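# Stow an unpowered desk robot arm in a floor case

## Task

Pick up the small unpowered robot arm from the desk (its joints are limp and give way when pushed) and place it inside the open case on the floor, sitting low enough that the case lid could close, and leave it to settle at rest. It must not drop more than a few centimetres at any point, or the task may fail. Finish by releasing it and moving the robot away from it. The robot itself must not fall over or be left leaning; either outcome fails the task.

## Robot and tools

ROBOT. A Hello Robot Stretch 4 in a physics simulator. It has one arm only: an omni-wheel base, a lift that rides up a mast, a telescoping arm that reaches straight forward, a three-joint wrist (yaw, pitch, roll) and a two-finger gripper with bendy steel fingers. It stands about 1.6 m tall, and the base rim lies within 0.23 m of the base origin. Four cameras are fixed to it: head_camera, head_left_camera, head_right_camera and wrist_camera. Now and then something may briefly shove a loose object.

FRAMES. Base frame: origin on the floor below the base centre, x ahead, y to the left, z up. hand_pose is reported in this frame and is a point between the open fingertips (link pinch). With every wrist joint at zero its axes line up with the base frame's. The printed value may be off a little. The odometry frame is wherever the base frame was when the scene began.

execute_actions(actions, cameras). actions is a list holding one action, or empty to just fetch state and images. One action may contain base, joints, or both, plus the optional pace and contact_limits. Alternatively it contains only end_of_arm. The motions inside one action begin together and may end at different times.
- base: exactly one relative move, measured from the base pose in this scene's latest state report. {"translate_m": d} drives straight, forward positive, -2 to 2 m. {"strafe_m": d} slides sideways, left positive, -2 to 2 m. {"rotate_rad": d} turns in place, counter-clockwise (left) positive, -3.2 to 3.2 rad.
- joints: a dictionary of absolute targets keyed by joint name, not offsets. lift_m 0 to 1.2 m (done within ±0.004). arm_m 0 to 0.55 m (±0.004). wrist_yaw_rad -1.134 to 4.276 (±0.02): 0 faces forward, positive turns left, 3.14 is folded back, and above 3.4 the arm can get in the way. wrist_pitch_rad -1.117 to 4.259 (±0.05): 0 is level, 1.57 points straight down. wrist_roll_rad -1.117 to 4.259 (±0.02): at 0 the fingers are level with each other, and positive rolls clockwise as seen from behind the gripper. gripper_m -0.038 to 0.141 m (±0.004): the gap between empty fingertips, and values below 0 press the tips together. A target outside its range is clipped and the result says so. Any other bad value, or an unknown key, gets the whole call refused with no motion.
- pace: "slow", "default" (the default), "fast" or "max". Base speeds for these are 0.1/0.3/0.4/0.6 m/s and 1/2/3/4 rad/s. With the lift above 0.2 they are capped lower, down to 0.3 m/s and 1 rad/s at lift 1.2.
- contact_limits: {"arm_m": x} with x from 0 (lightest) to 0.75 (hardest), 0.5 if left out. It sets how hard the arm may push before it halts.
- end_of_arm: "enable_torque", sent on its own, re-enables wrist or gripper motors that switched off.
A single action runs for at most 15 s. A joint or the base left out of an action may still be pushing toward an earlier target. cameras: a list of camera names or "all". Left out or null gives all cameras, [] gives none.

wait(seconds): 0 to 10 s. It commands nothing and returns the same result as an empty action.
zoom_image(camera, region): region [x0,y0,x1,y1] in pixels of that camera's latest full image, with the origin at the top left and at most 504x504.
read_manual(section): licence texts only. finished_scene(scene): ends the scene for good and reports success. Call it only after the goal holds and the robot is at rest.

RESULTS. base_status and joint_status tell how each motion ended. done: reached the target (for the base it means the wheels turned the full amount, even if they slipped). off_target: stopped short and may still be pushing. contact_stop_at_<key>: met resistance; that part drops its target and goes slack, so a slack lift can sink under load. limit_stop_at_<name>: a built-in limit stopped it. limit_stop_at_tilt: the robot leans past 6 degrees, the lift, arm and wheels go slack and ignore commands. limit_stop_at_own_body: the joint was about to hit the robot, and you can still move it away. torque_fault: a wrist or gripper motor overloaded and went limp; send enable_torque. If a stop is reported, the later calls in the same reply are skipped. on_its_own covers what the call did not command; "held at" there is the held target, not the actual position. lidar_m: 12 distances in metres for 30-degree sectors, the 1st straight ahead and going counter-clockwise (4th left, 7th behind, 10th right). "-" means nothing seen or closer than 0.25 m. It sees roughly 0.15 m up to robot height, misses clear or thin things, and sees little behind. wrist_depth_mm: a 7x7 grid of depth medians, 100 to 2000 mm. base_odometry comes from wheel turns. If turned_by_wheels and turned_by_imu differ by more than about 0.1 rad, the base slipped or hit something. base_tilt is in degrees, forward and right positive, with a fixed bias of about 1.5 degrees. motor_effort is percent of maximum, positive toward higher joint values, with the peak during the last action in brackets; the readings are noisy and biased. A load in a level gripper pushes the wrist_pitch effort further from 0.

GRIPPING. To hold something, command a gap smaller than the object's width. A smaller value squeezes harder and pulls the object toward the wrist. Neither the reading nor "done" confirms a grasp; a firm squeeze shows up in the gripper effort. If the fingertips catch on a surface below, raise the lift. To unfold the wrist at the start, send lift_m 0.4 with wrist_yaw_rad 0. Tilting the gripper up while rolled can trigger own-body stops.

CAUTIONS. The limp arm bends when held, so lower it all the way into the case before opening the gripper. Avoid drops, slams, hard hits, very hard pushes and torque faults. Turning or driving with over 1 kg in hand and arm_m above 0.2 can tip the robot, especially at fast paces. So can a steady push or pull, more easily with the gripper high or a high contact limit. The robot holds its last command while you think. Shorter robot motion time is better.

Each tool is called after "Request:" in YAML: its name, and indented under it one key for each argument.

## Session

Request:
execute_actions:
  actions: []

Scene clock: 0.00 s.
base_odometry: x=+0.000 y=+0.000 heading=+0.000 (m, m, rad; odometry frame)
turned_by_wheels: +0.000 (rad since the last result)
turned_by_imu: +0.000 (rad since the last result)
base_tilt: forward=+0.2 right=+1.0 (deg)
lidar_m: 2.29 2.03 1.99 2.23 1.91 1.87 2.15 1.70 1.70 1.22 1.22 2.07
base_status: not commanded
joint_positions: lift_m=+0.232 arm_m=+0.001 wrist_yaw_rad=+3.104 wrist_pitch_rad=+0.020 wrist_roll_rad=-0.018 gripper_m=+0.057
joint_status: not commanded
motor_effort: lift_m=+19 arm_m=-1 wrist_yaw_rad=+0 wrist_pitch_rad=-5 wrist_roll_rad=+1 gripper_m=-5 wheel_0=+0 wheel_1=+0 wheel_2=+0 (%)
hand_pose: x=-0.1133 y=+0.0981 z=+0.4044 quat_wxyz=(+0.019, -0.010, -0.009, +1.000) (m; base frame)
wrist_depth_mm: - 146 - - - - - / - 124 161 - - - - / - 117 153 - - - - / - 137 190 - - - - / 211 1756 - - - - - / 229 1661 210 1661 195 1576 1499 / 225 1078 1098 141 1060 960 1042
pictures: head_camera, head_left_camera, head_right_camera, wrist_camera
Images, in order (width x height): head_camera 420x560, head_left_camera 420x672, head_right_camera 420x672, wrist_camera 616x392.

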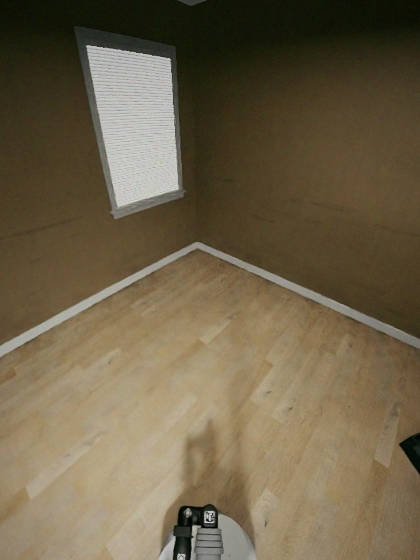

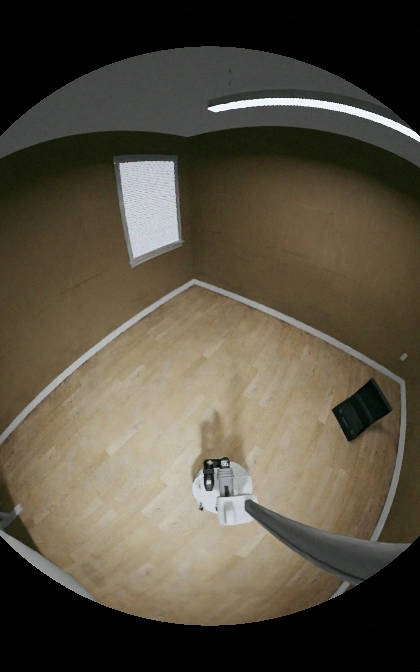

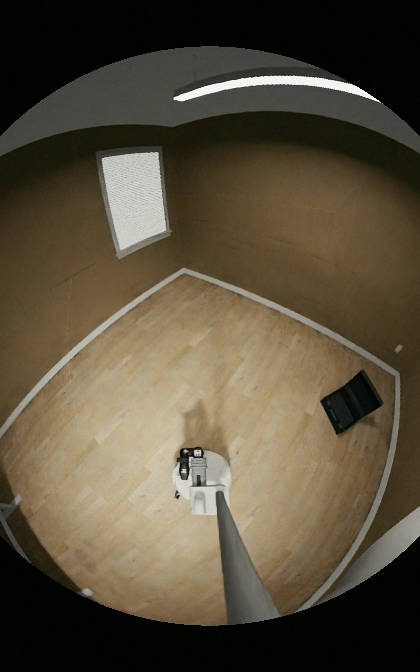

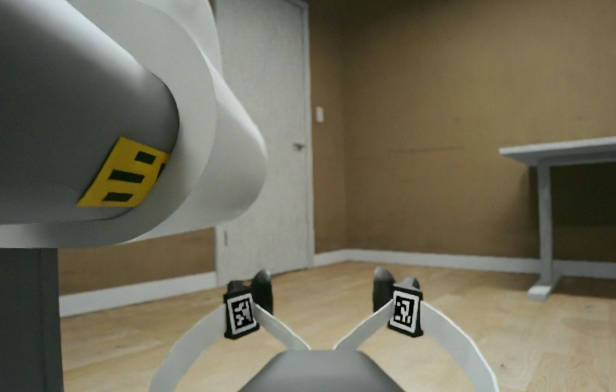

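Request:
execute_actions:
  actions:
    - {"base":{"rotate_rad":2.2},"joints":{"lift_m":0.8,"wrist_yaw_rad":0,"gripper_m":0.14},"pace":"fast"}

Scene clock: 3.97 s.
base_odometry: x=+0.000 y=+0.000 heading=+2.199 (m, m, rad; odometry frame)
turned_by_wheels: +2.199 (rad since the last result)
turned_by_imu: +2.165 (rad since the last result)
base_tilt: forward=+0.3 right=+1.0 (deg)
lidar_m: 1.89 1.88 2.01 1.73 1.73 1.22 1.30 2.08 2.35 2.01 2.01 2.20
base_status: done
joint_positions: lift_m=+0.800 arm_m=+0.001 wrist_yaw_rad=+0.000 wrist_pitch_rad=+0.020 wrist_roll_rad=-0.018 gripper_m=+0.140
joint_status: all done
motor_effort: lift_m=+21(24) arm_m=-1(1) wrist_yaw_rad=-1(6) wrist_pitch_rad=-6(6) wrist_roll_rad=+1(1) gripper_m=-2(6) wheel_0=-5(10) wheel_1=-3(10) wheel_2=-2(11) (%)
hand_pose: x=+0.4601 y=-0.0873 z=+0.9723 quat_wxyz=(+1.000, -0.009, +0.010, +0.000) (m; base frame)
wrist_depth_mm: - - - - - - - / - - - - - - - / - - - - - - - / - - - - - - - / - - - - - - - / - - - - - 209 - / - - - 141 - - -
pictures: head_camera, head_left_camera, head_right_camera, wrist_camera
Images, in order (width x height): head_camera 420x560, head_left_camera 420x672, head_right_camera 420x672, wrist_camera 616x392.

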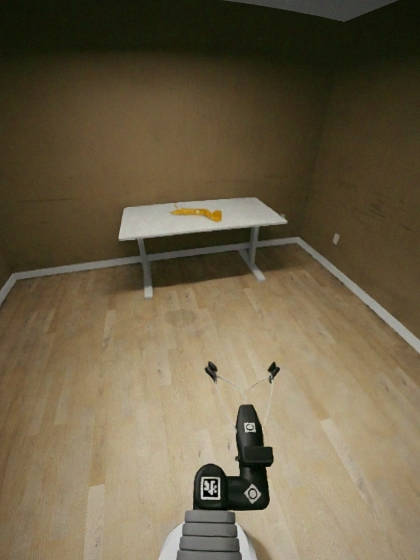

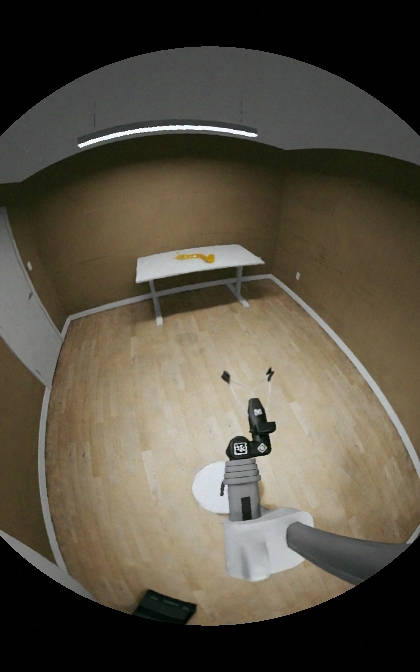

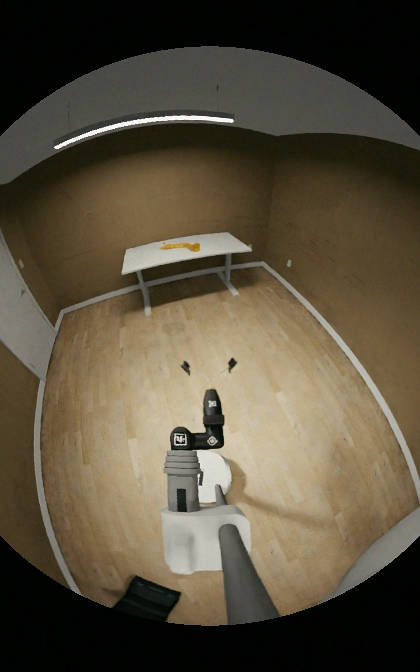

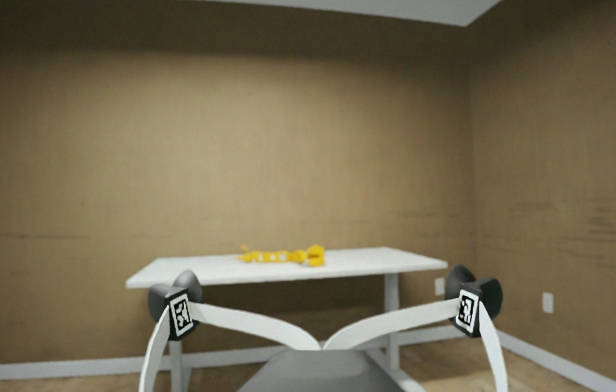

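Request:
execute_actions:
  actions:
    - {"base":{"translate_m":1.6},"joints":{"lift_m":1.05,"wrist_pitch_rad":1.0},"pace":"fast"}
  cameras: ["head_camera","wrist_camera"]

Request:
execute_actions:
  actions:
    - {"base":{"rotate_rad":0.3},"joints":{"arm_m":0.2}}
  cameras: ["head_camera","wrist_camera"]

Scene clock: 13.20 s.
base_odometry: x=-0.941 y=+1.294 heading=+2.200 (m, m, rad; odometry frame)
turned_by_wheels: +0.000 (rad since the last result)
turned_by_imu: -0.003 (rad since the last result)
base_tilt: forward=+0.2 right=+0.9 (deg)
lidar_m: 0.34 0.31 0.41 0.69 2.11 2.46 2.77 3.27 1.85 1.58 0.72 0.41
base_status: done
joint_positions: lift_m=+1.050 arm_m=+0.001 wrist_yaw_rad=+0.000 wrist_pitch_rad=+1.001 wrist_roll_rad=-0.018 gripper_m=+0.140
joint_status: all done
motor_effort: lift_m=+21(22) arm_m=-1(1) wrist_yaw_rad=+0(1) wrist_pitch_rad=-1(6) wrist_roll_rad=+0(0) gripper_m=-3(1) wheel_0=+4(9) wheel_1=+3(9) wheel_2=+0(13) (%)
hand_pose: x=+0.3272 y=-0.0874 z=+0.9851 quat_wxyz=(+0.877, -0.008, +0.480, +0.004) (m; base frame)
wrist_depth_mm: 831 866 878 866 854 854 1229 / 809 798 768 750 732 732 759 / 615 640 654 661 654 647 640 / 615 609 580 585 580 574 569 / 559 549 539 530 530 525 1229 / 504 488 480 496 496 204 1160 / 462 462 1098 142 1098 1078 1078
pictures: head_camera, wrist_camera
Images, in order (width x height): head_camera 420x560, wrist_camera 616x392.

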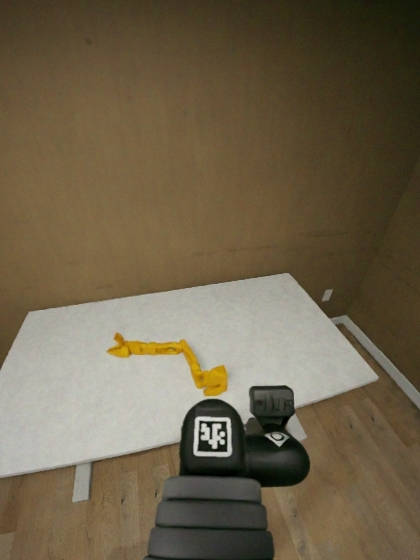

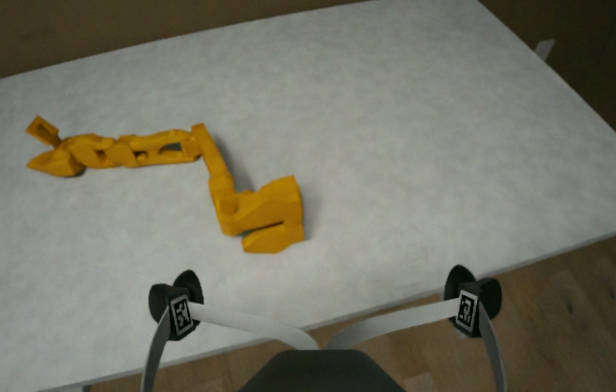

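Scene clock: 14.90 s.
base_odometry: x=-0.941 y=+1.294 heading=+2.499 (m, m, rad; odometry frame)
turned_by_wheels: +0.299 (rad since the last result)
turned_by_imu: +0.294 (rad since the last result)
base_tilt: forward=+0.2 right=+0.9 (deg)
lidar_m: 0.35 0.37 0.50 2.13 2.27 2.77 3.69 2.25 1.64 1.56 0.50 0.35
base_status: done
joint_positions: lift_m=+1.050 arm_m=+0.199 wrist_yaw_rad=+0.000 wrist_pitch_rad=+1.001 wrist_roll_rad=-0.018 gripper_m=+0.140
joint_status: all done
motor_effort: lift_m=+21(21) arm_m=+7(8) wrist_yaw_rad=-1(1) wrist_pitch_rad=-2(3) wrist_roll_rad=+0(1) gripper_m=-2(2) wheel_0=-6(6) wheel_1=-3(7) wheel_2=-3(7) (%)
hand_pose: x=+0.5253 y=-0.0874 z=+0.9851 quat_wxyz=(+0.877, -0.008, +0.480, +0.004) (m; base frame)
wrist_depth_mm: 759 741 741 741 732 723 715 / 809 788 768 759 732 732 723 / 699 683 676 661 654 640 634 / 609 580 597 591 580 574 564 / 559 544 530 512 525 517 512 / 504 488 473 480 480 204 469 / 462 452 459 141 379 436 430
pictures: head_camera, wrist_camera
Images, in order (width x height): head_camera 420x560, wrist_camera 616x392.

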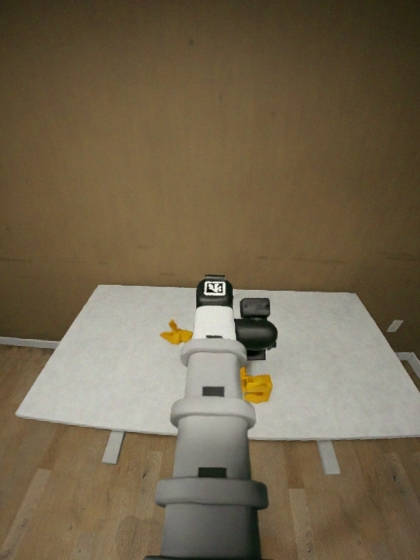

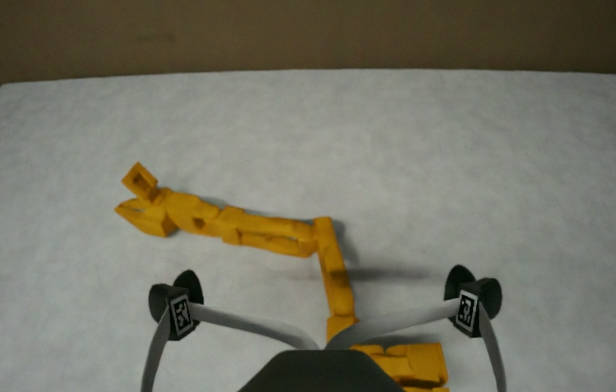

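Request:
execute_actions:
  actions:
    - {"base":{"strafe_m":0.15},"joints":{"arm_m":0.45,"wrist_pitch_rad":1.57,"gripper_m":0.0}}
  cameras: ["head_camera","wrist_camera"]

Scene clock: 20.60 s.
base_odometry: x=-1.031 y=+1.174 heading=+2.499 (m, m, rad; odometry frame)
turned_by_wheels: +0.000 (rad since the last result)
turned_by_imu: +0.000 (rad since the last result)
base_tilt: forward=+0.2 right=+0.9 (deg)
lidar_m: 0.33 0.39 0.54 1.97 2.13 2.69 3.69 2.40 1.79 1.72 0.49 0.37
base_status: done
joint_positions: lift_m=+1.050 arm_m=+0.449 wrist_yaw_rad=+0.000 wrist_pitch_rad=+1.570 wrist_roll_rad=-0.018 gripper_m=+0.000
joint_status: all done
motor_effort: lift_m=+21(21) arm_m=+7(8) wrist_yaw_rad=-1(1) wrist_pitch_rad=+1(6) wrist_roll_rad=+0(0) gripper_m=-8(7) wheel_0=-4(15) wheel_1=+2(10) wheel_2=+0(2) (%)
hand_pose: x=+0.6200 y=-0.0874 z=+0.9395 quat_wxyz=(+0.707, -0.007, +0.707, +0.007) (m; base frame)
wrist_depth_mm: 469 466 459 455 445 445 439 / 466 462 455 452 445 442 436 / 462 459 394 442 439 439 439 / 459 455 449 442 413 436 433 / 455 449 445 442 439 430 430 / 452 449 445 202 202 397 424 / 445 445 167 146 427 362 355
pictures: head_camera, wrist_camera
Images, in order (width x height): head_camera 420x560, wrist_camera 616x392.

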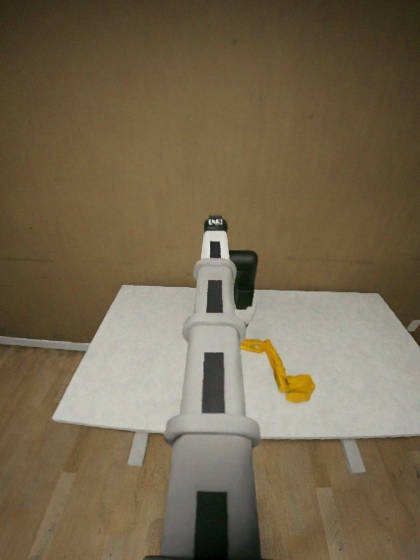

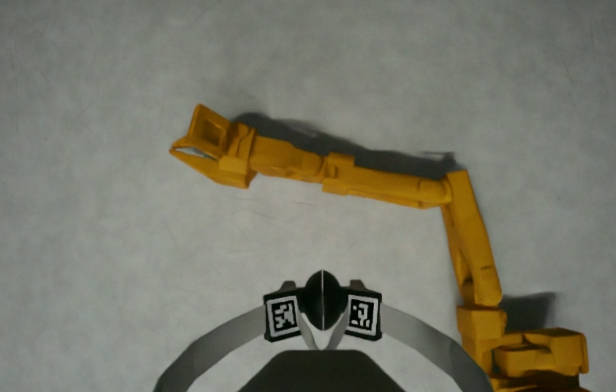

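Request:
execute_actions:
  actions:
    - {"base":{"translate_m":0.06},"joints":{"arm_m":0.55}}
  cameras: []

Request:
execute_actions:
  actions:
    - {"base":{"strafe_m":-0.04},"joints":{"lift_m":0.875}}
  cameras: ["head_right_camera","wrist_camera"]

Request:
execute_actions:
  actions:
    - {"joints":{"arm_m":0.36},"pace":"slow"}
  cameras: ["head_camera","wrist_camera"]

Scene clock: 28.37 s.
base_odometry: x=-1.079 y=+1.210 heading=+2.499 (m, m, rad; odometry frame)
turned_by_wheels: +0.001 (rad since the last result)
turned_by_imu: +0.001 (rad since the last result)
base_tilt: forward=+0.3 right=+1.0 (deg)
lidar_m: 0.28 0.29 0.44 1.97 2.10 2.92 3.78 2.43 1.78 1.71 0.41 0.30
base_status: done
joint_positions: lift_m=+1.050 arm_m=+0.549 wrist_yaw_rad=+0.000 wrist_pitch_rad=+1.570 wrist_roll_rad=-0.018 gripper_m=+0.000
joint_status: all done
motor_effort: lift_m=+21(21) arm_m=+6(6) wrist_yaw_rad=-1(1) wrist_pitch_rad=+0(1) wrist_roll_rad=+0(0) gripper_m=-6(9) wheel_0=+5(10) wheel_1=+4(7) wheel_2=+0(10) (%)
hand_pose: x=+0.7200 y=-0.0874 z=+0.9395 quat_wxyz=(+0.707, -0.007, +0.707, +0.007) (m; base frame)
wrist_depth_mm: 469 466 459 452 449 449 442 / 466 459 455 452 445 442 439 / 466 459 452 445 445 439 436 / 459 452 449 442 439 436 433 / 459 449 445 439 436 433 427 / 449 449 379 202 203 427 430 / 449 442 167 146 430 424 421
pictures: none
No camera images: the call's "cameras" was empty. Leave "cameras" out to get every camera's image.

Scene clock: 30.17 s.
base_odometry: x=-1.055 y=+1.242 heading=+2.499 (m, m, rad; odometry frame)
turned_by_wheels: +0.000 (rad since the last result)
turned_by_imu: +0.000 (rad since the last result)
base_tilt: forward=+0.3 right=+0.9 (deg)
lidar_m: 0.28 0.31 0.41 2.01 2.15 2.73 3.76 2.36 1.76 1.68 0.38 0.30
base_status: done
joint_positions: lift_m=+0.875 arm_m=+0.549 wrist_yaw_rad=+0.000 wrist_pitch_rad=+1.570 wrist_roll_rad=-0.018 gripper_m=+0.000
joint_status: all done
motor_effort: lift_m=+16(20) arm_m=+7(7) wrist_yaw_rad=-1(0) wrist_pitch_rad=+1(2) wrist_roll_rad=+0(1) gripper_m=-8(9) wheel_0=+5(14) wheel_1=-2(11) wheel_2=+0(0) (%)
hand_pose: x=+0.7200 y=-0.0874 z=+0.7650 quat_wxyz=(+0.707, -0.007, +0.707, +0.007) (m; base frame)
wrist_depth_mm: 283 281 279 274 271 270 266 / 283 281 277 273 271 267 266 / 279 277 276 272 270 266 264 / 278 274 272 268 267 263 263 / 276 274 270 268 265 262 262 / 274 271 267 202 203 260 259 / 192 213 167 146 260 257 255
pictures: head_right_camera, wrist_camera
Images, in order (width x height): head_right_camera 420x672, wrist_camera 616x392.

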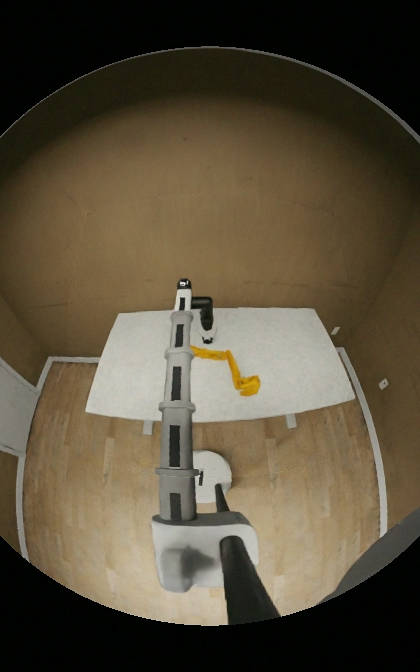

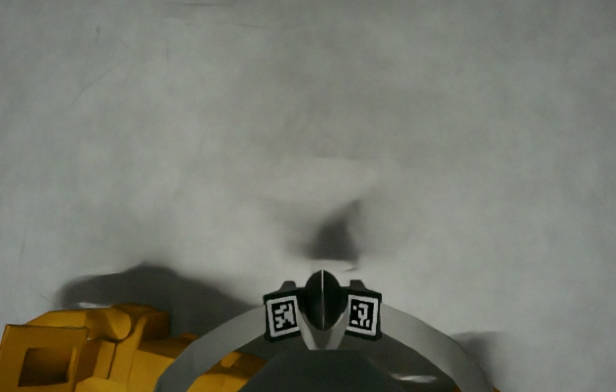

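Scene clock: 33.33 s.
base_odometry: x=-1.055 y=+1.242 heading=+2.499 (m, m, rad; odometry frame)
turned_by_wheels: +0.000 (rad since the last result)
turned_by_imu: +0.000 (rad since the last result)
base_tilt: forward=+0.3 right=+0.9 (deg)
lidar_m: 0.27 0.31 0.41 2.00 2.16 2.76 3.75 2.39 1.74 1.67 0.40 0.28
base_status: not commanded
joint_positions: lift_m=+0.875 arm_m=+0.361 wrist_yaw_rad=+0.000 wrist_pitch_rad=+1.568 wrist_roll_rad=-0.018 gripper_m=+0.000
joint_status: all done
motor_effort: lift_m=+15(16) arm_m=-8(6) wrist_yaw_rad=-2(2) wrist_pitch_rad=+8(8) wrist_roll_rad=+0(0) gripper_m=-9(7) wheel_0=+5(5) wheel_1=-2(3) wheel_2=+0(0) (%)
hand_pose: x=+0.5331 y=-0.0874 z=+0.7650 quat_wxyz=(+0.708, -0.007, +0.706, +0.007) (m; base frame)
wrist_depth_mm: 286 283 281 276 273 271 268 / 285 281 277 274 271 267 266 / 281 277 276 273 270 266 266 / 278 277 273 271 267 265 262 / 277 274 271 270 266 264 260 / 274 271 268 202 202 211 259 / 195 208 168 146 204 204 204
pictures: head_camera, wrist_camera
Images, in order (width x height): head_camera 420x560, wrist_camera 616x392.

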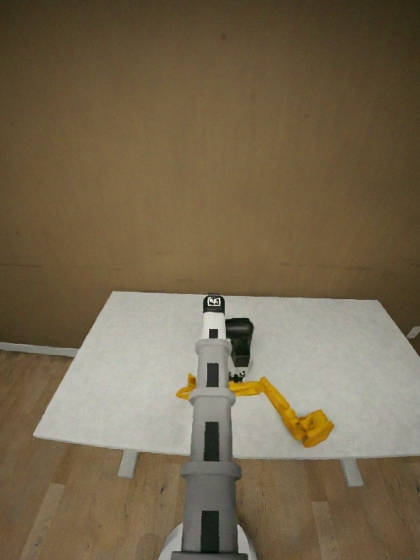

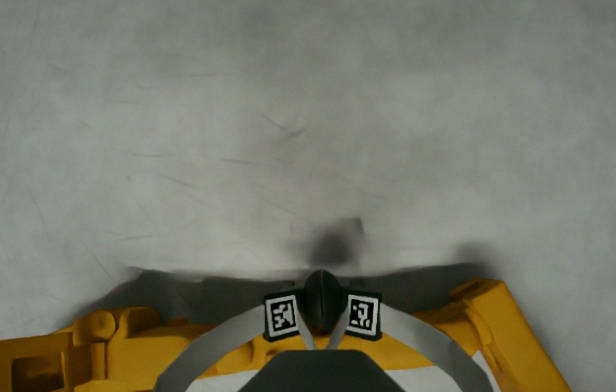

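Request:
execute_actions:
  actions:
    - {"joints":{"lift_m":1.1}}
  cameras: []

Request:
execute_actions:
  actions:
    - {"base":{"strafe_m":0.27},"joints":{"arm_m":0.3}}
  cameras: ["head_camera","wrist_camera"]

Scene clock: 39.03 s.
base_odometry: x=-1.055 y=+1.242 heading=+2.499 (m, m, rad; odometry frame)
turned_by_wheels: +0.000 (rad since the last result)
turned_by_imu: +0.000 (rad since the last result)
base_tilt: forward=+0.2 right=+0.9 (deg)
lidar_m: 0.27 0.28 0.43 2.01 2.14 2.78 3.76 2.41 1.75 1.66 0.41 0.30
base_status: not commanded
joint_positions: lift_m=+1.100 arm_m=+0.361 wrist_yaw_rad=+0.000 wrist_pitch_rad=+1.570 wrist_roll_rad=-0.018 gripper_m=+0.000
joint_status: all done
motor_effort: lift_m=+22(23) arm_m=-7(7) wrist_yaw_rad=-1(2) wrist_pitch_rad=+2(8) wrist_roll_rad=+0(1) gripper_m=-7(8) wheel_0=+5(5) wheel_1=-3(3) wheel_2=+0(0) (%)
hand_pose: x=+0.5324 y=-0.0874 z=+0.9895 quat_wxyz=(+0.707, -0.007, +0.707, +0.007) (m; base frame)
wrist_depth_mm: 521 512 512 504 504 500 492 / 517 517 508 500 492 488 488 / 517 512 504 500 496 488 488 / 508 508 500 492 492 484 480 / 508 508 492 492 484 484 473 / 500 500 430 202 202 473 469 / 500 496 167 146 477 421 469
pictures: none
No camera images: the call's "cameras" was empty. Leave "cameras" out to get every camera's image.

Scene clock: 41.27 s.
base_odometry: x=-1.217 y=+1.025 heading=+2.499 (m, m, rad; odometry frame)
turned_by_wheels: +0.000 (rad since the last result)
turned_by_imu: +0.001 (rad since the last result)
base_tilt: forward=+0.3 right=+1.0 (deg)
lidar_m: 0.28 0.29 0.45 1.74 1.88 2.56 3.75 2.77 2.02 1.09 0.41 0.30
base_status: done
joint_positions: lift_m=+1.100 arm_m=+0.301 wrist_yaw_rad=+0.000 wrist_pitch_rad=+1.570 wrist_roll_rad=-0.018 gripper_m=+0.000
joint_status: all done
motor_effort: lift_m=+21(22) arm_m=-7(8) wrist_yaw_rad=+0(1) wrist_pitch_rad=+2(1) wrist_roll_rad=+1(1) gripper_m=-9(5) wheel_0=-3(11) wheel_1=+1(12) wheel_2=+0(1) (%)
hand_pose: x=+0.4723 y=-0.0874 z=+0.9895 quat_wxyz=(+0.707, -0.007, +0.707, +0.007) (m; base frame)
wrist_depth_mm: 521 512 512 508 500 496 492 / 517 512 504 504 496 492 488 / 517 508 504 500 500 488 484 / 512 504 500 496 488 484 480 / 504 504 500 492 488 477 477 / 504 500 492 202 203 480 473 / 1205 504 167 146 480 473 466
pictures: head_camera, wrist_camera
Images, in order (width x height): head_camera 420x560, wrist_camera 616x392.

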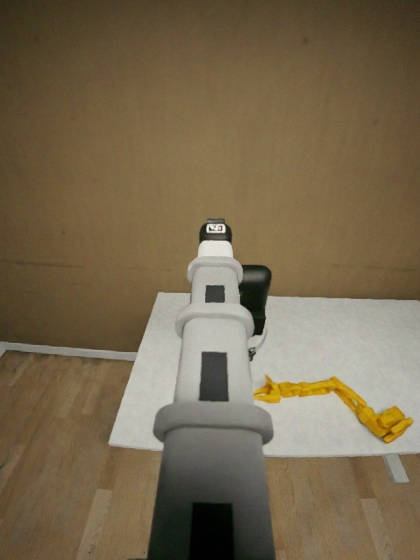

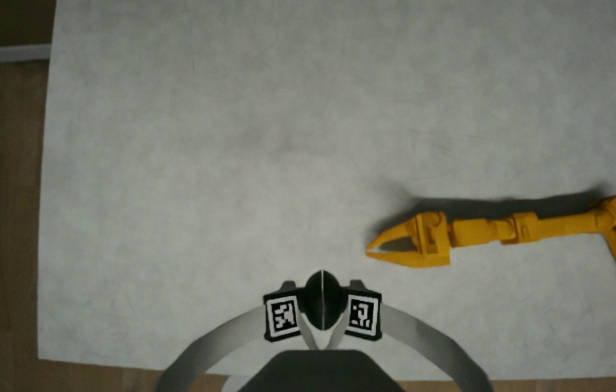

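Request:
execute_actions:
  actions:
    - {"base":{"strafe_m":-0.28},"joints":{"arm_m":0.325,"wrist_roll_rad":1.48,"gripper_m":0.1,"lift_m":0.97}}
  cameras: ["wrist_camera"]

Scene clock: 48.57 s.
base_odometry: x=-1.049 y=+1.250 heading=+2.499 (m, m, rad; odometry frame)
turned_by_wheels: +0.000 (rad since the last result)
turned_by_imu: -0.001 (rad since the last result)
base_tilt: forward=+0.2 right=+0.9 (deg)
lidar_m: 0.27 0.30 0.47 2.01 2.15 2.78 3.76 2.35 1.74 1.67 0.40 0.30
base_status: done
joint_positions: lift_m=+0.970 arm_m=+0.324 wrist_yaw_rad=+0.000 wrist_pitch_rad=+1.570 wrist_roll_rad=+1.480 gripper_m=+0.100
joint_status: all done
motor_effort: lift_m=+15(20) arm_m=+6(7) wrist_yaw_rad=+0(1) wrist_pitch_rad=+2(2) wrist_roll_rad=+2(6) gripper_m=-3(7) wheel_0=+2(14) wheel_1=-2(11) wheel_2=+0(1) (%)
hand_pose: x=+0.4949 y=-0.0874 z=+0.8600 quat_wxyz=(+0.522, +0.477, +0.522, -0.477) (m; base frame)
wrist_depth_mm: 384 382 375 368 364 296 277 / 387 377 375 368 362 291 1042 / 379 377 370 340 357 355 1025 / 379 377 368 364 362 353 1042 / 377 373 370 362 359 353 831 / 377 373 202 312 353 347 842 / 373 368 366 143 353 349 1008
pictures: wrist_camera
Images, in order (width x height): wrist_camera 616x392.

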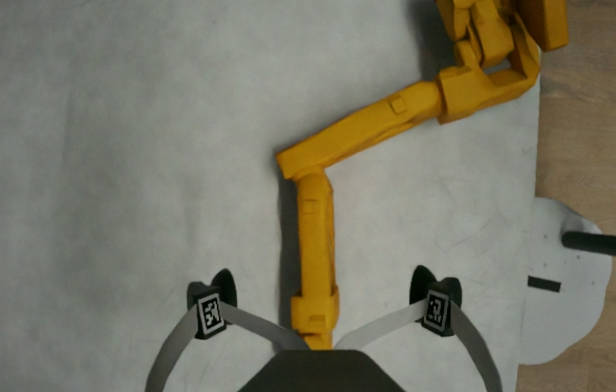

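Request:
execute_actions:
  actions:
    - {"joints":{"lift_m":0.87}}
  cameras: []

Request:
execute_actions:
  actions:
    - {"joints":{"gripper_m":-0.01}}
  cameras: ["wrist_camera"]

Request:
execute_actions:
  actions:
    - {"base":{"strafe_m":-0.2},"joints":{"arm_m":0.53},"pace":"slow"}
  cameras: ["head_camera","wrist_camera"]

Scene clock: 53.80 s.
base_odometry: x=-1.049 y=+1.250 heading=+2.499 (m, m, rad; odometry frame)
turned_by_wheels: +0.000 (rad since the last result)
turned_by_imu: +0.000 (rad since the last result)
base_tilt: forward=+0.3 right=+1.0 (deg)
lidar_m: 0.28 0.30 0.44 2.01 2.15 2.77 3.77 2.35 1.75 1.67 0.40 0.29
base_status: not commanded
joint_positions: lift_m=+0.870 arm_m=+0.324 wrist_yaw_rad=+0.000 wrist_pitch_rad=+1.570 wrist_roll_rad=+1.480 gripper_m=+0.100
joint_status: all done
motor_effort: lift_m=+16(17) arm_m=+6(6) wrist_yaw_rad=+0(1) wrist_pitch_rad=+0(3) wrist_roll_rad=+2(2) gripper_m=+0(3) wheel_0=+2(2) wheel_1=-2(3) wheel_2=+0(0) (%)
hand_pose: x=+0.4949 y=-0.0874 z=+0.7600 quat_wxyz=(+0.522, +0.477, +0.522, -0.477) (m; base frame)
wrist_depth_mm: 279 276 271 267 264 189 - / 278 273 271 267 197 227 256 / 277 274 268 213 262 258 257 / 276 272 268 220 260 257 255 / 274 271 266 239 260 257 253 / 272 271 202 219 258 254 252 / 272 268 264 143 256 254 251
pictures: none
No camera images: the call's "cameras" was empty. Leave "cameras" out to get every camera's image.

Scene clock: 55.67 s.
base_odometry: x=-1.049 y=+1.250 heading=+2.499 (m, m, rad; odometry frame)
turned_by_wheels: +0.000 (rad since the last result)
turned_by_imu: +0.000 (rad since the last result)
base_tilt: forward=+0.3 right=+0.9 (deg)
lidar_m: 0.26 0.32 0.44 2.02 2.19 2.75 3.77 2.38 1.75 1.65 0.41 0.29
base_status: not commanded
joint_positions: lift_m=+0.870 arm_m=+0.324 wrist_yaw_rad=+0.000 wrist_pitch_rad=+1.571 wrist_roll_rad=+1.480 gripper_m=-0.009
joint_status: all done
motor_effort: lift_m=+17(17) arm_m=+6(6) wrist_yaw_rad=+0(3) wrist_pitch_rad=-1(9) wrist_roll_rad=+2(2) gripper_m=-23(23) wheel_0=+2(2) wheel_1=-3(2) wheel_2=+0(0) (%)
hand_pose: x=+0.4949 y=-0.0874 z=+0.7599 quat_wxyz=(+0.522, +0.477, +0.522, -0.477) (m; base frame)
wrist_depth_mm: 278 274 270 267 264 184 - / 276 272 268 265 189 225 256 / 274 271 267 200 260 259 255 / 274 271 266 198 259 257 255 / 273 270 266 198 258 255 254 / 271 268 263 199 190 253 251 / 270 267 264 148 256 251 250
pictures: wrist_camera
Images, in order (width x height): wrist_camera 616x392.

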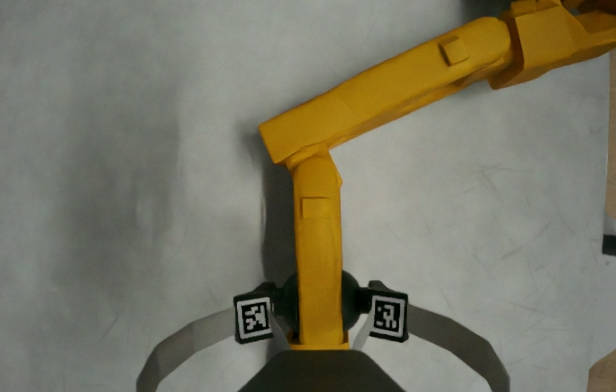

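Scene clock: 59.00 s.
base_odometry: x=-0.930 y=+1.410 heading=+2.499 (m, m, rad; odometry frame)
turned_by_wheels: +0.000 (rad since the last result)
turned_by_imu: +0.000 (rad since the last result)
base_tilt: forward=+0.2 right=+1.0 (deg)
lidar_m: 0.28 0.30 0.45 2.21 2.34 2.87 3.77 2.10 1.55 1.45 0.41 0.30
base_status: done
joint_positions: lift_m=+0.870 arm_m=+0.529 wrist_yaw_rad=-0.001 wrist_pitch_rad=+1.571 wrist_roll_rad=+1.481 gripper_m=-0.009
joint_status: all done
motor_effort: lift_m=+17(17) arm_m=+7(7) wrist_yaw_rad=+2(2) wrist_pitch_rad=+0(1) wrist_roll_rad=-1(1) gripper_m=-25(23) wheel_0=+5(11) wheel_1=-5(8) wheel_2=+0(1) (%)
hand_pose: x=+0.6997 y=-0.0874 z=+0.7598 quat_wxyz=(+0.522, +0.477, +0.522, -0.477) (m; base frame)
wrist_depth_mm: 277 272 271 265 263 182 - / 278 272 268 266 189 221 254 / 276 272 267 201 259 257 255 / 272 270 266 208 258 256 253 / 272 268 265 260 258 255 252 / 271 266 264 198 186 253 251 / 268 266 262 149 255 251 249
pictures: head_camera, wrist_camera
Images, in order (width x height): head_camera 420x560, wrist_camera 616x392.

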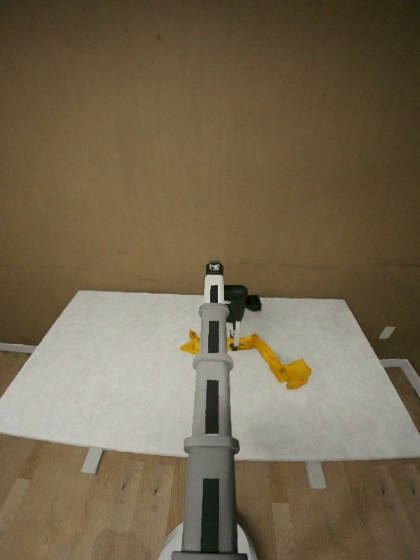

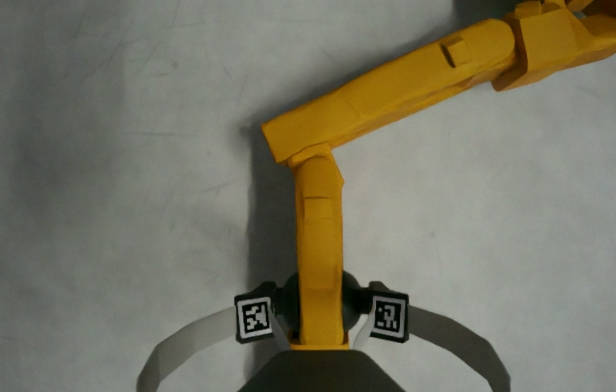

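Request:
execute_actions:
  actions:
    - {"joints":{"gripper_m":-0.038,"lift_m":0.9},"pace":"slow"}
  cameras: ["wrist_camera"]

Request:
execute_actions:
  actions:
    - {"joints":{"lift_m":0.96,"wrist_pitch_rad":1.0,"arm_m":0.35},"pace":"slow"}
  cameras: ["head_camera","wrist_camera"]

Scene clock: 66.57 s.
base_odometry: x=-0.930 y=+1.410 heading=+2.499 (m, m, rad; odometry frame)
turned_by_wheels: +0.000 (rad since the last result)
turned_by_imu: +0.000 (rad since the last result)
base_tilt: forward=+0.3 right=+1.0 (deg)
lidar_m: 0.28 0.30 0.44 2.21 2.37 2.90 3.75 2.07 1.54 1.46 0.41 0.30
base_status: not commanded
joint_positions: lift_m=+0.900 arm_m=+0.529 wrist_yaw_rad=+0.000 wrist_pitch_rad=+1.569 wrist_roll_rad=+1.480 gripper_m=-0.037
joint_status: all done
motor_effort: lift_m=+25(25) arm_m=+7(7) wrist_yaw_rad=+0(3) wrist_pitch_rad=+4(3) wrist_roll_rad=-1(1) gripper_m=-30(32) wheel_0=+5(5) wheel_1=-5(5) wheel_2=+0(0) (%)
hand_pose: x=+0.7001 y=-0.0874 z=+0.7892 quat_wxyz=(+0.522, +0.477, +0.522, -0.477) (m; base frame)
wrist_depth_mm: 307 304 300 296 293 202 208 / 307 304 298 294 199 220 283 / 304 301 297 204 290 285 283 / 304 298 297 201 290 285 281 / 304 298 297 195 286 282 279 / 301 297 185 195 182 281 279 / 301 294 290 147 283 217 277
pictures: wrist_camera
Images, in order (width x height): wrist_camera 616x392.

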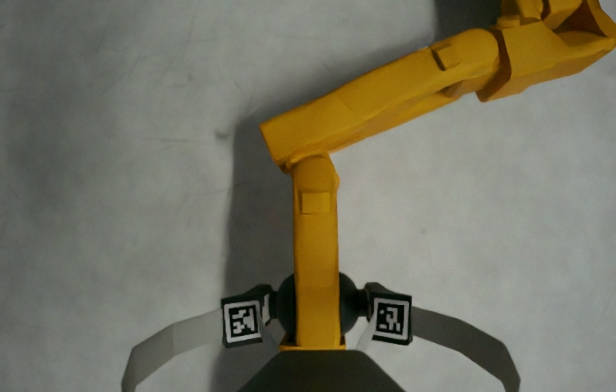

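Scene clock: 69.63 s.
base_odometry: x=-0.930 y=+1.410 heading=+2.499 (m, m, rad; odometry frame)
turned_by_wheels: +0.000 (rad since the last result)
turned_by_imu: +0.000 (rad since the last result)
base_tilt: forward=+0.3 right=+0.9 (deg)
lidar_m: 0.27 0.30 0.42 2.21 2.34 2.87 3.76 2.11 1.54 1.45 0.38 0.28
base_status: not commanded
joint_positions: lift_m=+0.960 arm_m=+0.351 wrist_yaw_rad=+0.000 wrist_pitch_rad=+1.004 wrist_roll_rad=+1.481 gripper_m=-0.037
joint_status: all done
motor_effort: lift_m=+24(25) arm_m=-7(9) wrist_yaw_rad=+0(2) wrist_pitch_rad=-11(6) wrist_roll_rad=-1(1) gripper_m=-31(32) wheel_0=+5(5) wheel_1=-5(5) wheel_2=+0(0) (%)
hand_pose: x=+0.6770 y=-0.0874 z=+0.8943 quat_wxyz=(+0.647, +0.591, +0.355, -0.325) (m; base frame)
wrist_depth_mm: 445 525 554 459 387 327 221 / 449 530 549 452 206 212 227 / 452 535 539 209 362 332 300 / 459 544 535 204 379 330 298 / 455 544 535 198 375 327 296 / 459 549 184 194 184 317 296 / 459 508 504 157 355 304 293
pictures: head_camera, wrist_camera
Images, in order (width x height): head_camera 420x560, wrist_camera 616x392.

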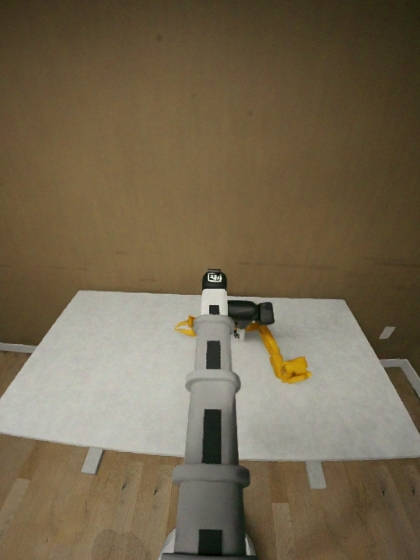

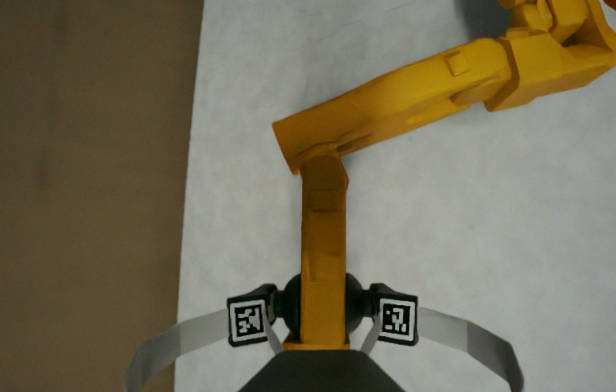

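Request:
execute_actions:
  actions:
    - {"joints":{"wrist_pitch_rad":0.1,"arm_m":0.2,"wrist_roll_rad":0.3},"pace":"slow"}
  cameras: ["head_camera","wrist_camera"]

Scene clock: 75.27 s.
base_odometry: x=-0.930 y=+1.410 heading=+2.499 (m, m, rad; odometry frame)
turned_by_wheels: +0.000 (rad since the last result)
turned_by_imu: +0.000 (rad since the last result)
base_tilt: forward=+0.3 right=+1.0 (deg)
lidar_m: 0.27 0.29 0.43 2.22 2.36 2.86 3.76 2.09 1.54 1.47 0.40 0.28
base_status: not commanded
joint_positions: lift_m=+0.960 arm_m=+0.201 wrist_yaw_rad=+0.000 wrist_pitch_rad=+0.110 wrist_roll_rad=+0.301 gripper_m=-0.037
joint_status: all done
on_its_own: wrist_pitch_rad is at rest, and its effort (-26) is outside its rest range (-23 to +23)
motor_effort: lift_m=+24(24) arm_m=-7(8) wrist_yaw_rad=+0(2) wrist_pitch_rad=-26(29) wrist_roll_rad=-2(7) gripper_m=-29(28) wheel_0=+5(5) wheel_1=-5(5) wheel_2=+0(0) (%)
hand_pose: x=+0.6589 y=-0.0874 z=+1.1062 quat_wxyz=(+0.987, +0.150, +0.054, -0.008) (m; base frame)
wrist_depth_mm: 640 640 640 634 621 621 609 / 647 647 640 640 634 627 621 / 661 654 647 647 634 634 621 / 668 661 654 199 198 640 627 / 683 676 668 195 194 654 640 / 691 683 185 194 183 654 647 / 691 691 683 158 185 179 621
pictures: head_camera, wrist_camera
Images, in order (width x height): head_camera 420x560, wrist_camera 616x392.

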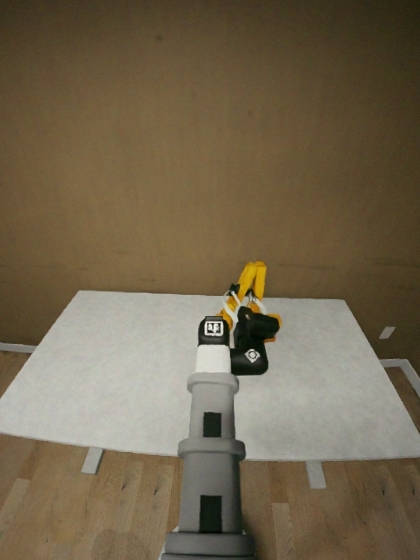

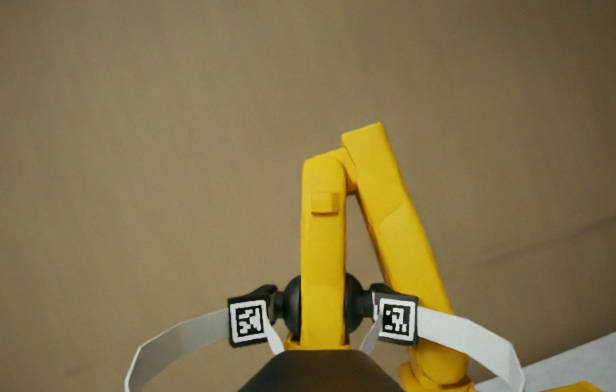

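Request:
execute_actions:
  actions:
    - {"base":{"translate_m":-1.9},"joints":{"wrist_pitch_rad":1.57,"lift_m":1.02}}
  cameras: ["wrist_camera"]

Request:
execute_actions:
  actions:
    - {"base":{"rotate_rad":3.18},"joints":{"wrist_roll_rad":1.8,"lift_m":0.6},"pace":"slow"}
  cameras: []

Request:
execute_actions:
  actions:
    - {"base":{"strafe_m":-0.7}}

Scene clock: 88.53 s.
base_odometry: x=+0.591 y=+0.271 heading=+2.499 (m, m, rad; odometry frame)
turned_by_wheels: -0.001 (rad since the last result)
turned_by_imu: +0.004 (rad since the last result)
base_tilt: forward=+0.2 right=+0.9 (deg)
lidar_m: 0.25 2.27 2.38 2.28 1.42 1.87 1.76 1.86 1.47 1.44 0.27 0.25
base_status: done
joint_positions: lift_m=+1.020 arm_m=+0.201 wrist_yaw_rad=+0.000 wrist_pitch_rad=+1.568 wrist_roll_rad=+0.300 gripper_m=-0.037
joint_status: all done
motor_effort: lift_m=+24(25) arm_m=-6(6) wrist_yaw_rad=+0(2) wrist_pitch_rad=+6(20) wrist_roll_rad=+0(1) gripper_m=-31(30) wheel_0=-4(11) wheel_1=-4(9) wheel_2=+1(11) (%)
hand_pose: x=+0.3727 y=-0.0874 z=+0.9093 quat_wxyz=(+0.700, +0.106, +0.698, -0.106) (m; base frame)
wrist_depth_mm: 1205 1182 1160 1160 1160 1118 1138 / 1182 1205 1160 1138 1138 1098 1118 / 1205 1182 1160 1138 1118 1118 1098 / 1160 1160 1138 186 186 1098 1098 / 1160 1138 1138 187 187 1098 1078 / 1138 1138 185 195 181 1078 1078 / 1138 1138 1118 148 192 172 242
pictures: wrist_camera
Images, in order (width x height): wrist_camera 616x392.

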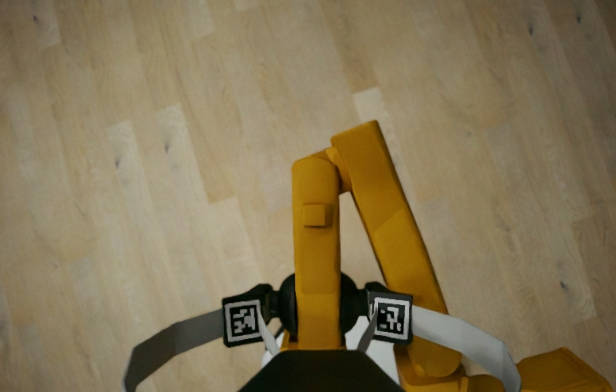

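Scene clock: 93.00 s.
base_odometry: x=+0.591 y=+0.271 heading=-0.606 (m, m, rad; odometry frame)
turned_by_wheels: +3.179 (rad since the last result)
turned_by_imu: +3.129 (rad since the last result)
base_tilt: forward=+0.2 right=+1.0 (deg)
lidar_m: 0.25 1.86 1.49 1.42 1.53 2.16 2.24 2.27 2.36 2.26 1.40 0.35
base_status: done
joint_positions: lift_m=+0.600 arm_m=+0.201 wrist_yaw_rad=+0.000 wrist_pitch_rad=+1.569 wrist_roll_rad=+1.800 gripper_m=-0.037
joint_status: all done
motor_effort: lift_m=+18(22) arm_m=-6(6) wrist_yaw_rad=-1(1) wrist_pitch_rad=+2(5) wrist_roll_rad=+1(9) gripper_m=-29(30) wheel_0=-6(9) wheel_1=-3(7) wheel_2=-3(8) (%)
hand_pose: x=+0.3725 y=-0.0874 z=+0.4898 quat_wxyz=(+0.440, +0.554, +0.439, -0.553) (m; base frame)
wrist_depth_mm: 741 741 723 715 715 707 691 / 741 741 723 723 715 699 691 / 750 741 723 723 707 554 484 / 741 732 723 183 184 488 480 / 750 723 715 186 187 488 480 / 732 723 185 195 181 484 480 / 715 723 715 148 200 173 234
pictures: none
No camera images: the call's "cameras" was empty. Leave "cameras" out to get every camera's image.

Scene clock: 96.67 s.
base_odometry: x=+0.193 y=-0.305 heading=-0.605 (m, m, rad; odometry frame)
turned_by_wheels: +0.000 (rad since the last result)
turned_by_imu: -0.003 (rad since the last result)
base_tilt: forward=+0.2 right=+1.0 (deg)
lidar_m: 0.25 1.88 2.20 2.13 2.24 2.26 2.98 2.21 1.65 1.56 0.91 0.39
base_status: done
joint_positions: lift_m=+0.600 arm_m=+0.201 wrist_yaw_rad=+0.000 wrist_pitch_rad=+1.569 wrist_roll_rad=+1.800 gripper_m=-0.037
joint_status: not commanded
motor_effort: lift_m=+19(19) arm_m=-6(6) wrist_yaw_rad=-1(0) wrist_pitch_rad=+4(4) wrist_roll_rad=+2(2) gripper_m=-29(31) wheel_0=+4(12) wheel_1=-3(11) wheel_2=+0(3) (%)
hand_pose: x=+0.3724 y=-0.0874 z=+0.4897 quat_wxyz=(+0.440, +0.554, +0.439, -0.553) (m; base frame)
wrist_depth_mm: 676 732 723 723 715 699 699 / 691 741 732 715 707 699 691 / 750 732 723 715 699 544 484 / 732 723 723 182 184 488 484 / 741 732 723 186 186 488 477 / 741 732 184 195 183 484 480 / 741 715 723 148 200 174 234
pictures: head_camera, head_left_camera, head_right_camera, wrist_camera
Images, in order (width x height): head_camera 420x560, head_left_camera 420x672, head_right_camera 420x672, wrist_camera 616x392.

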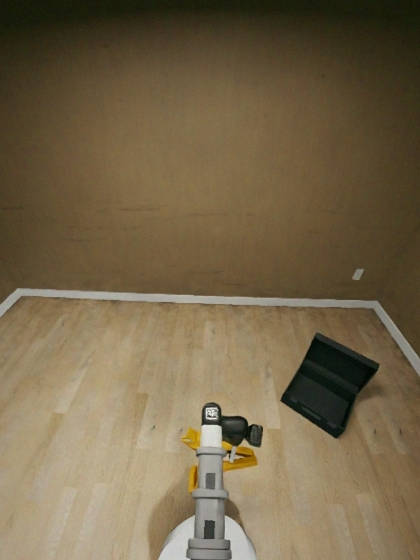

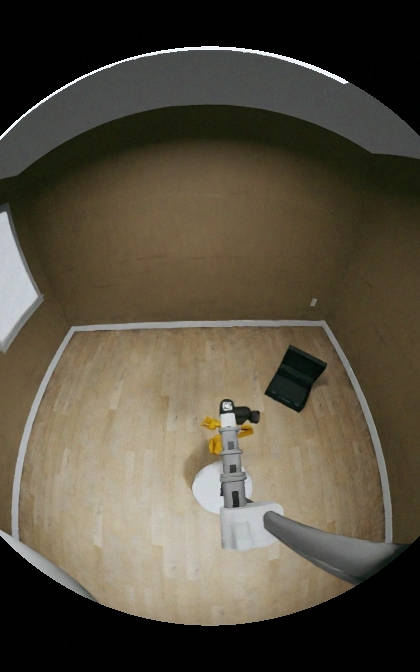

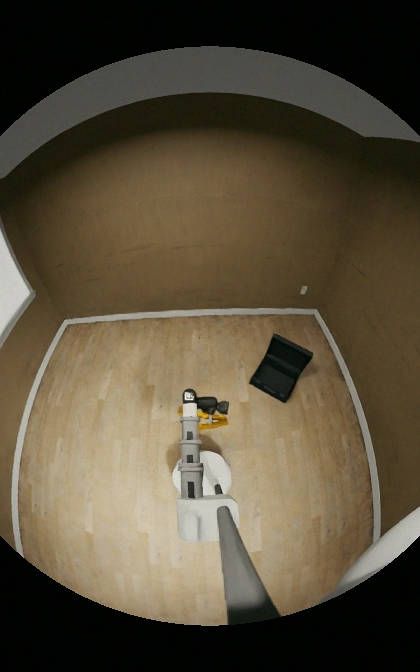

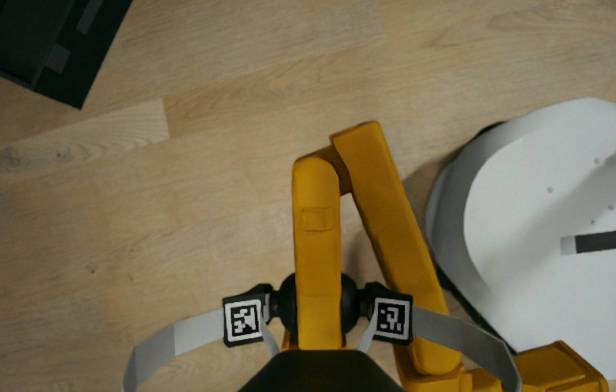

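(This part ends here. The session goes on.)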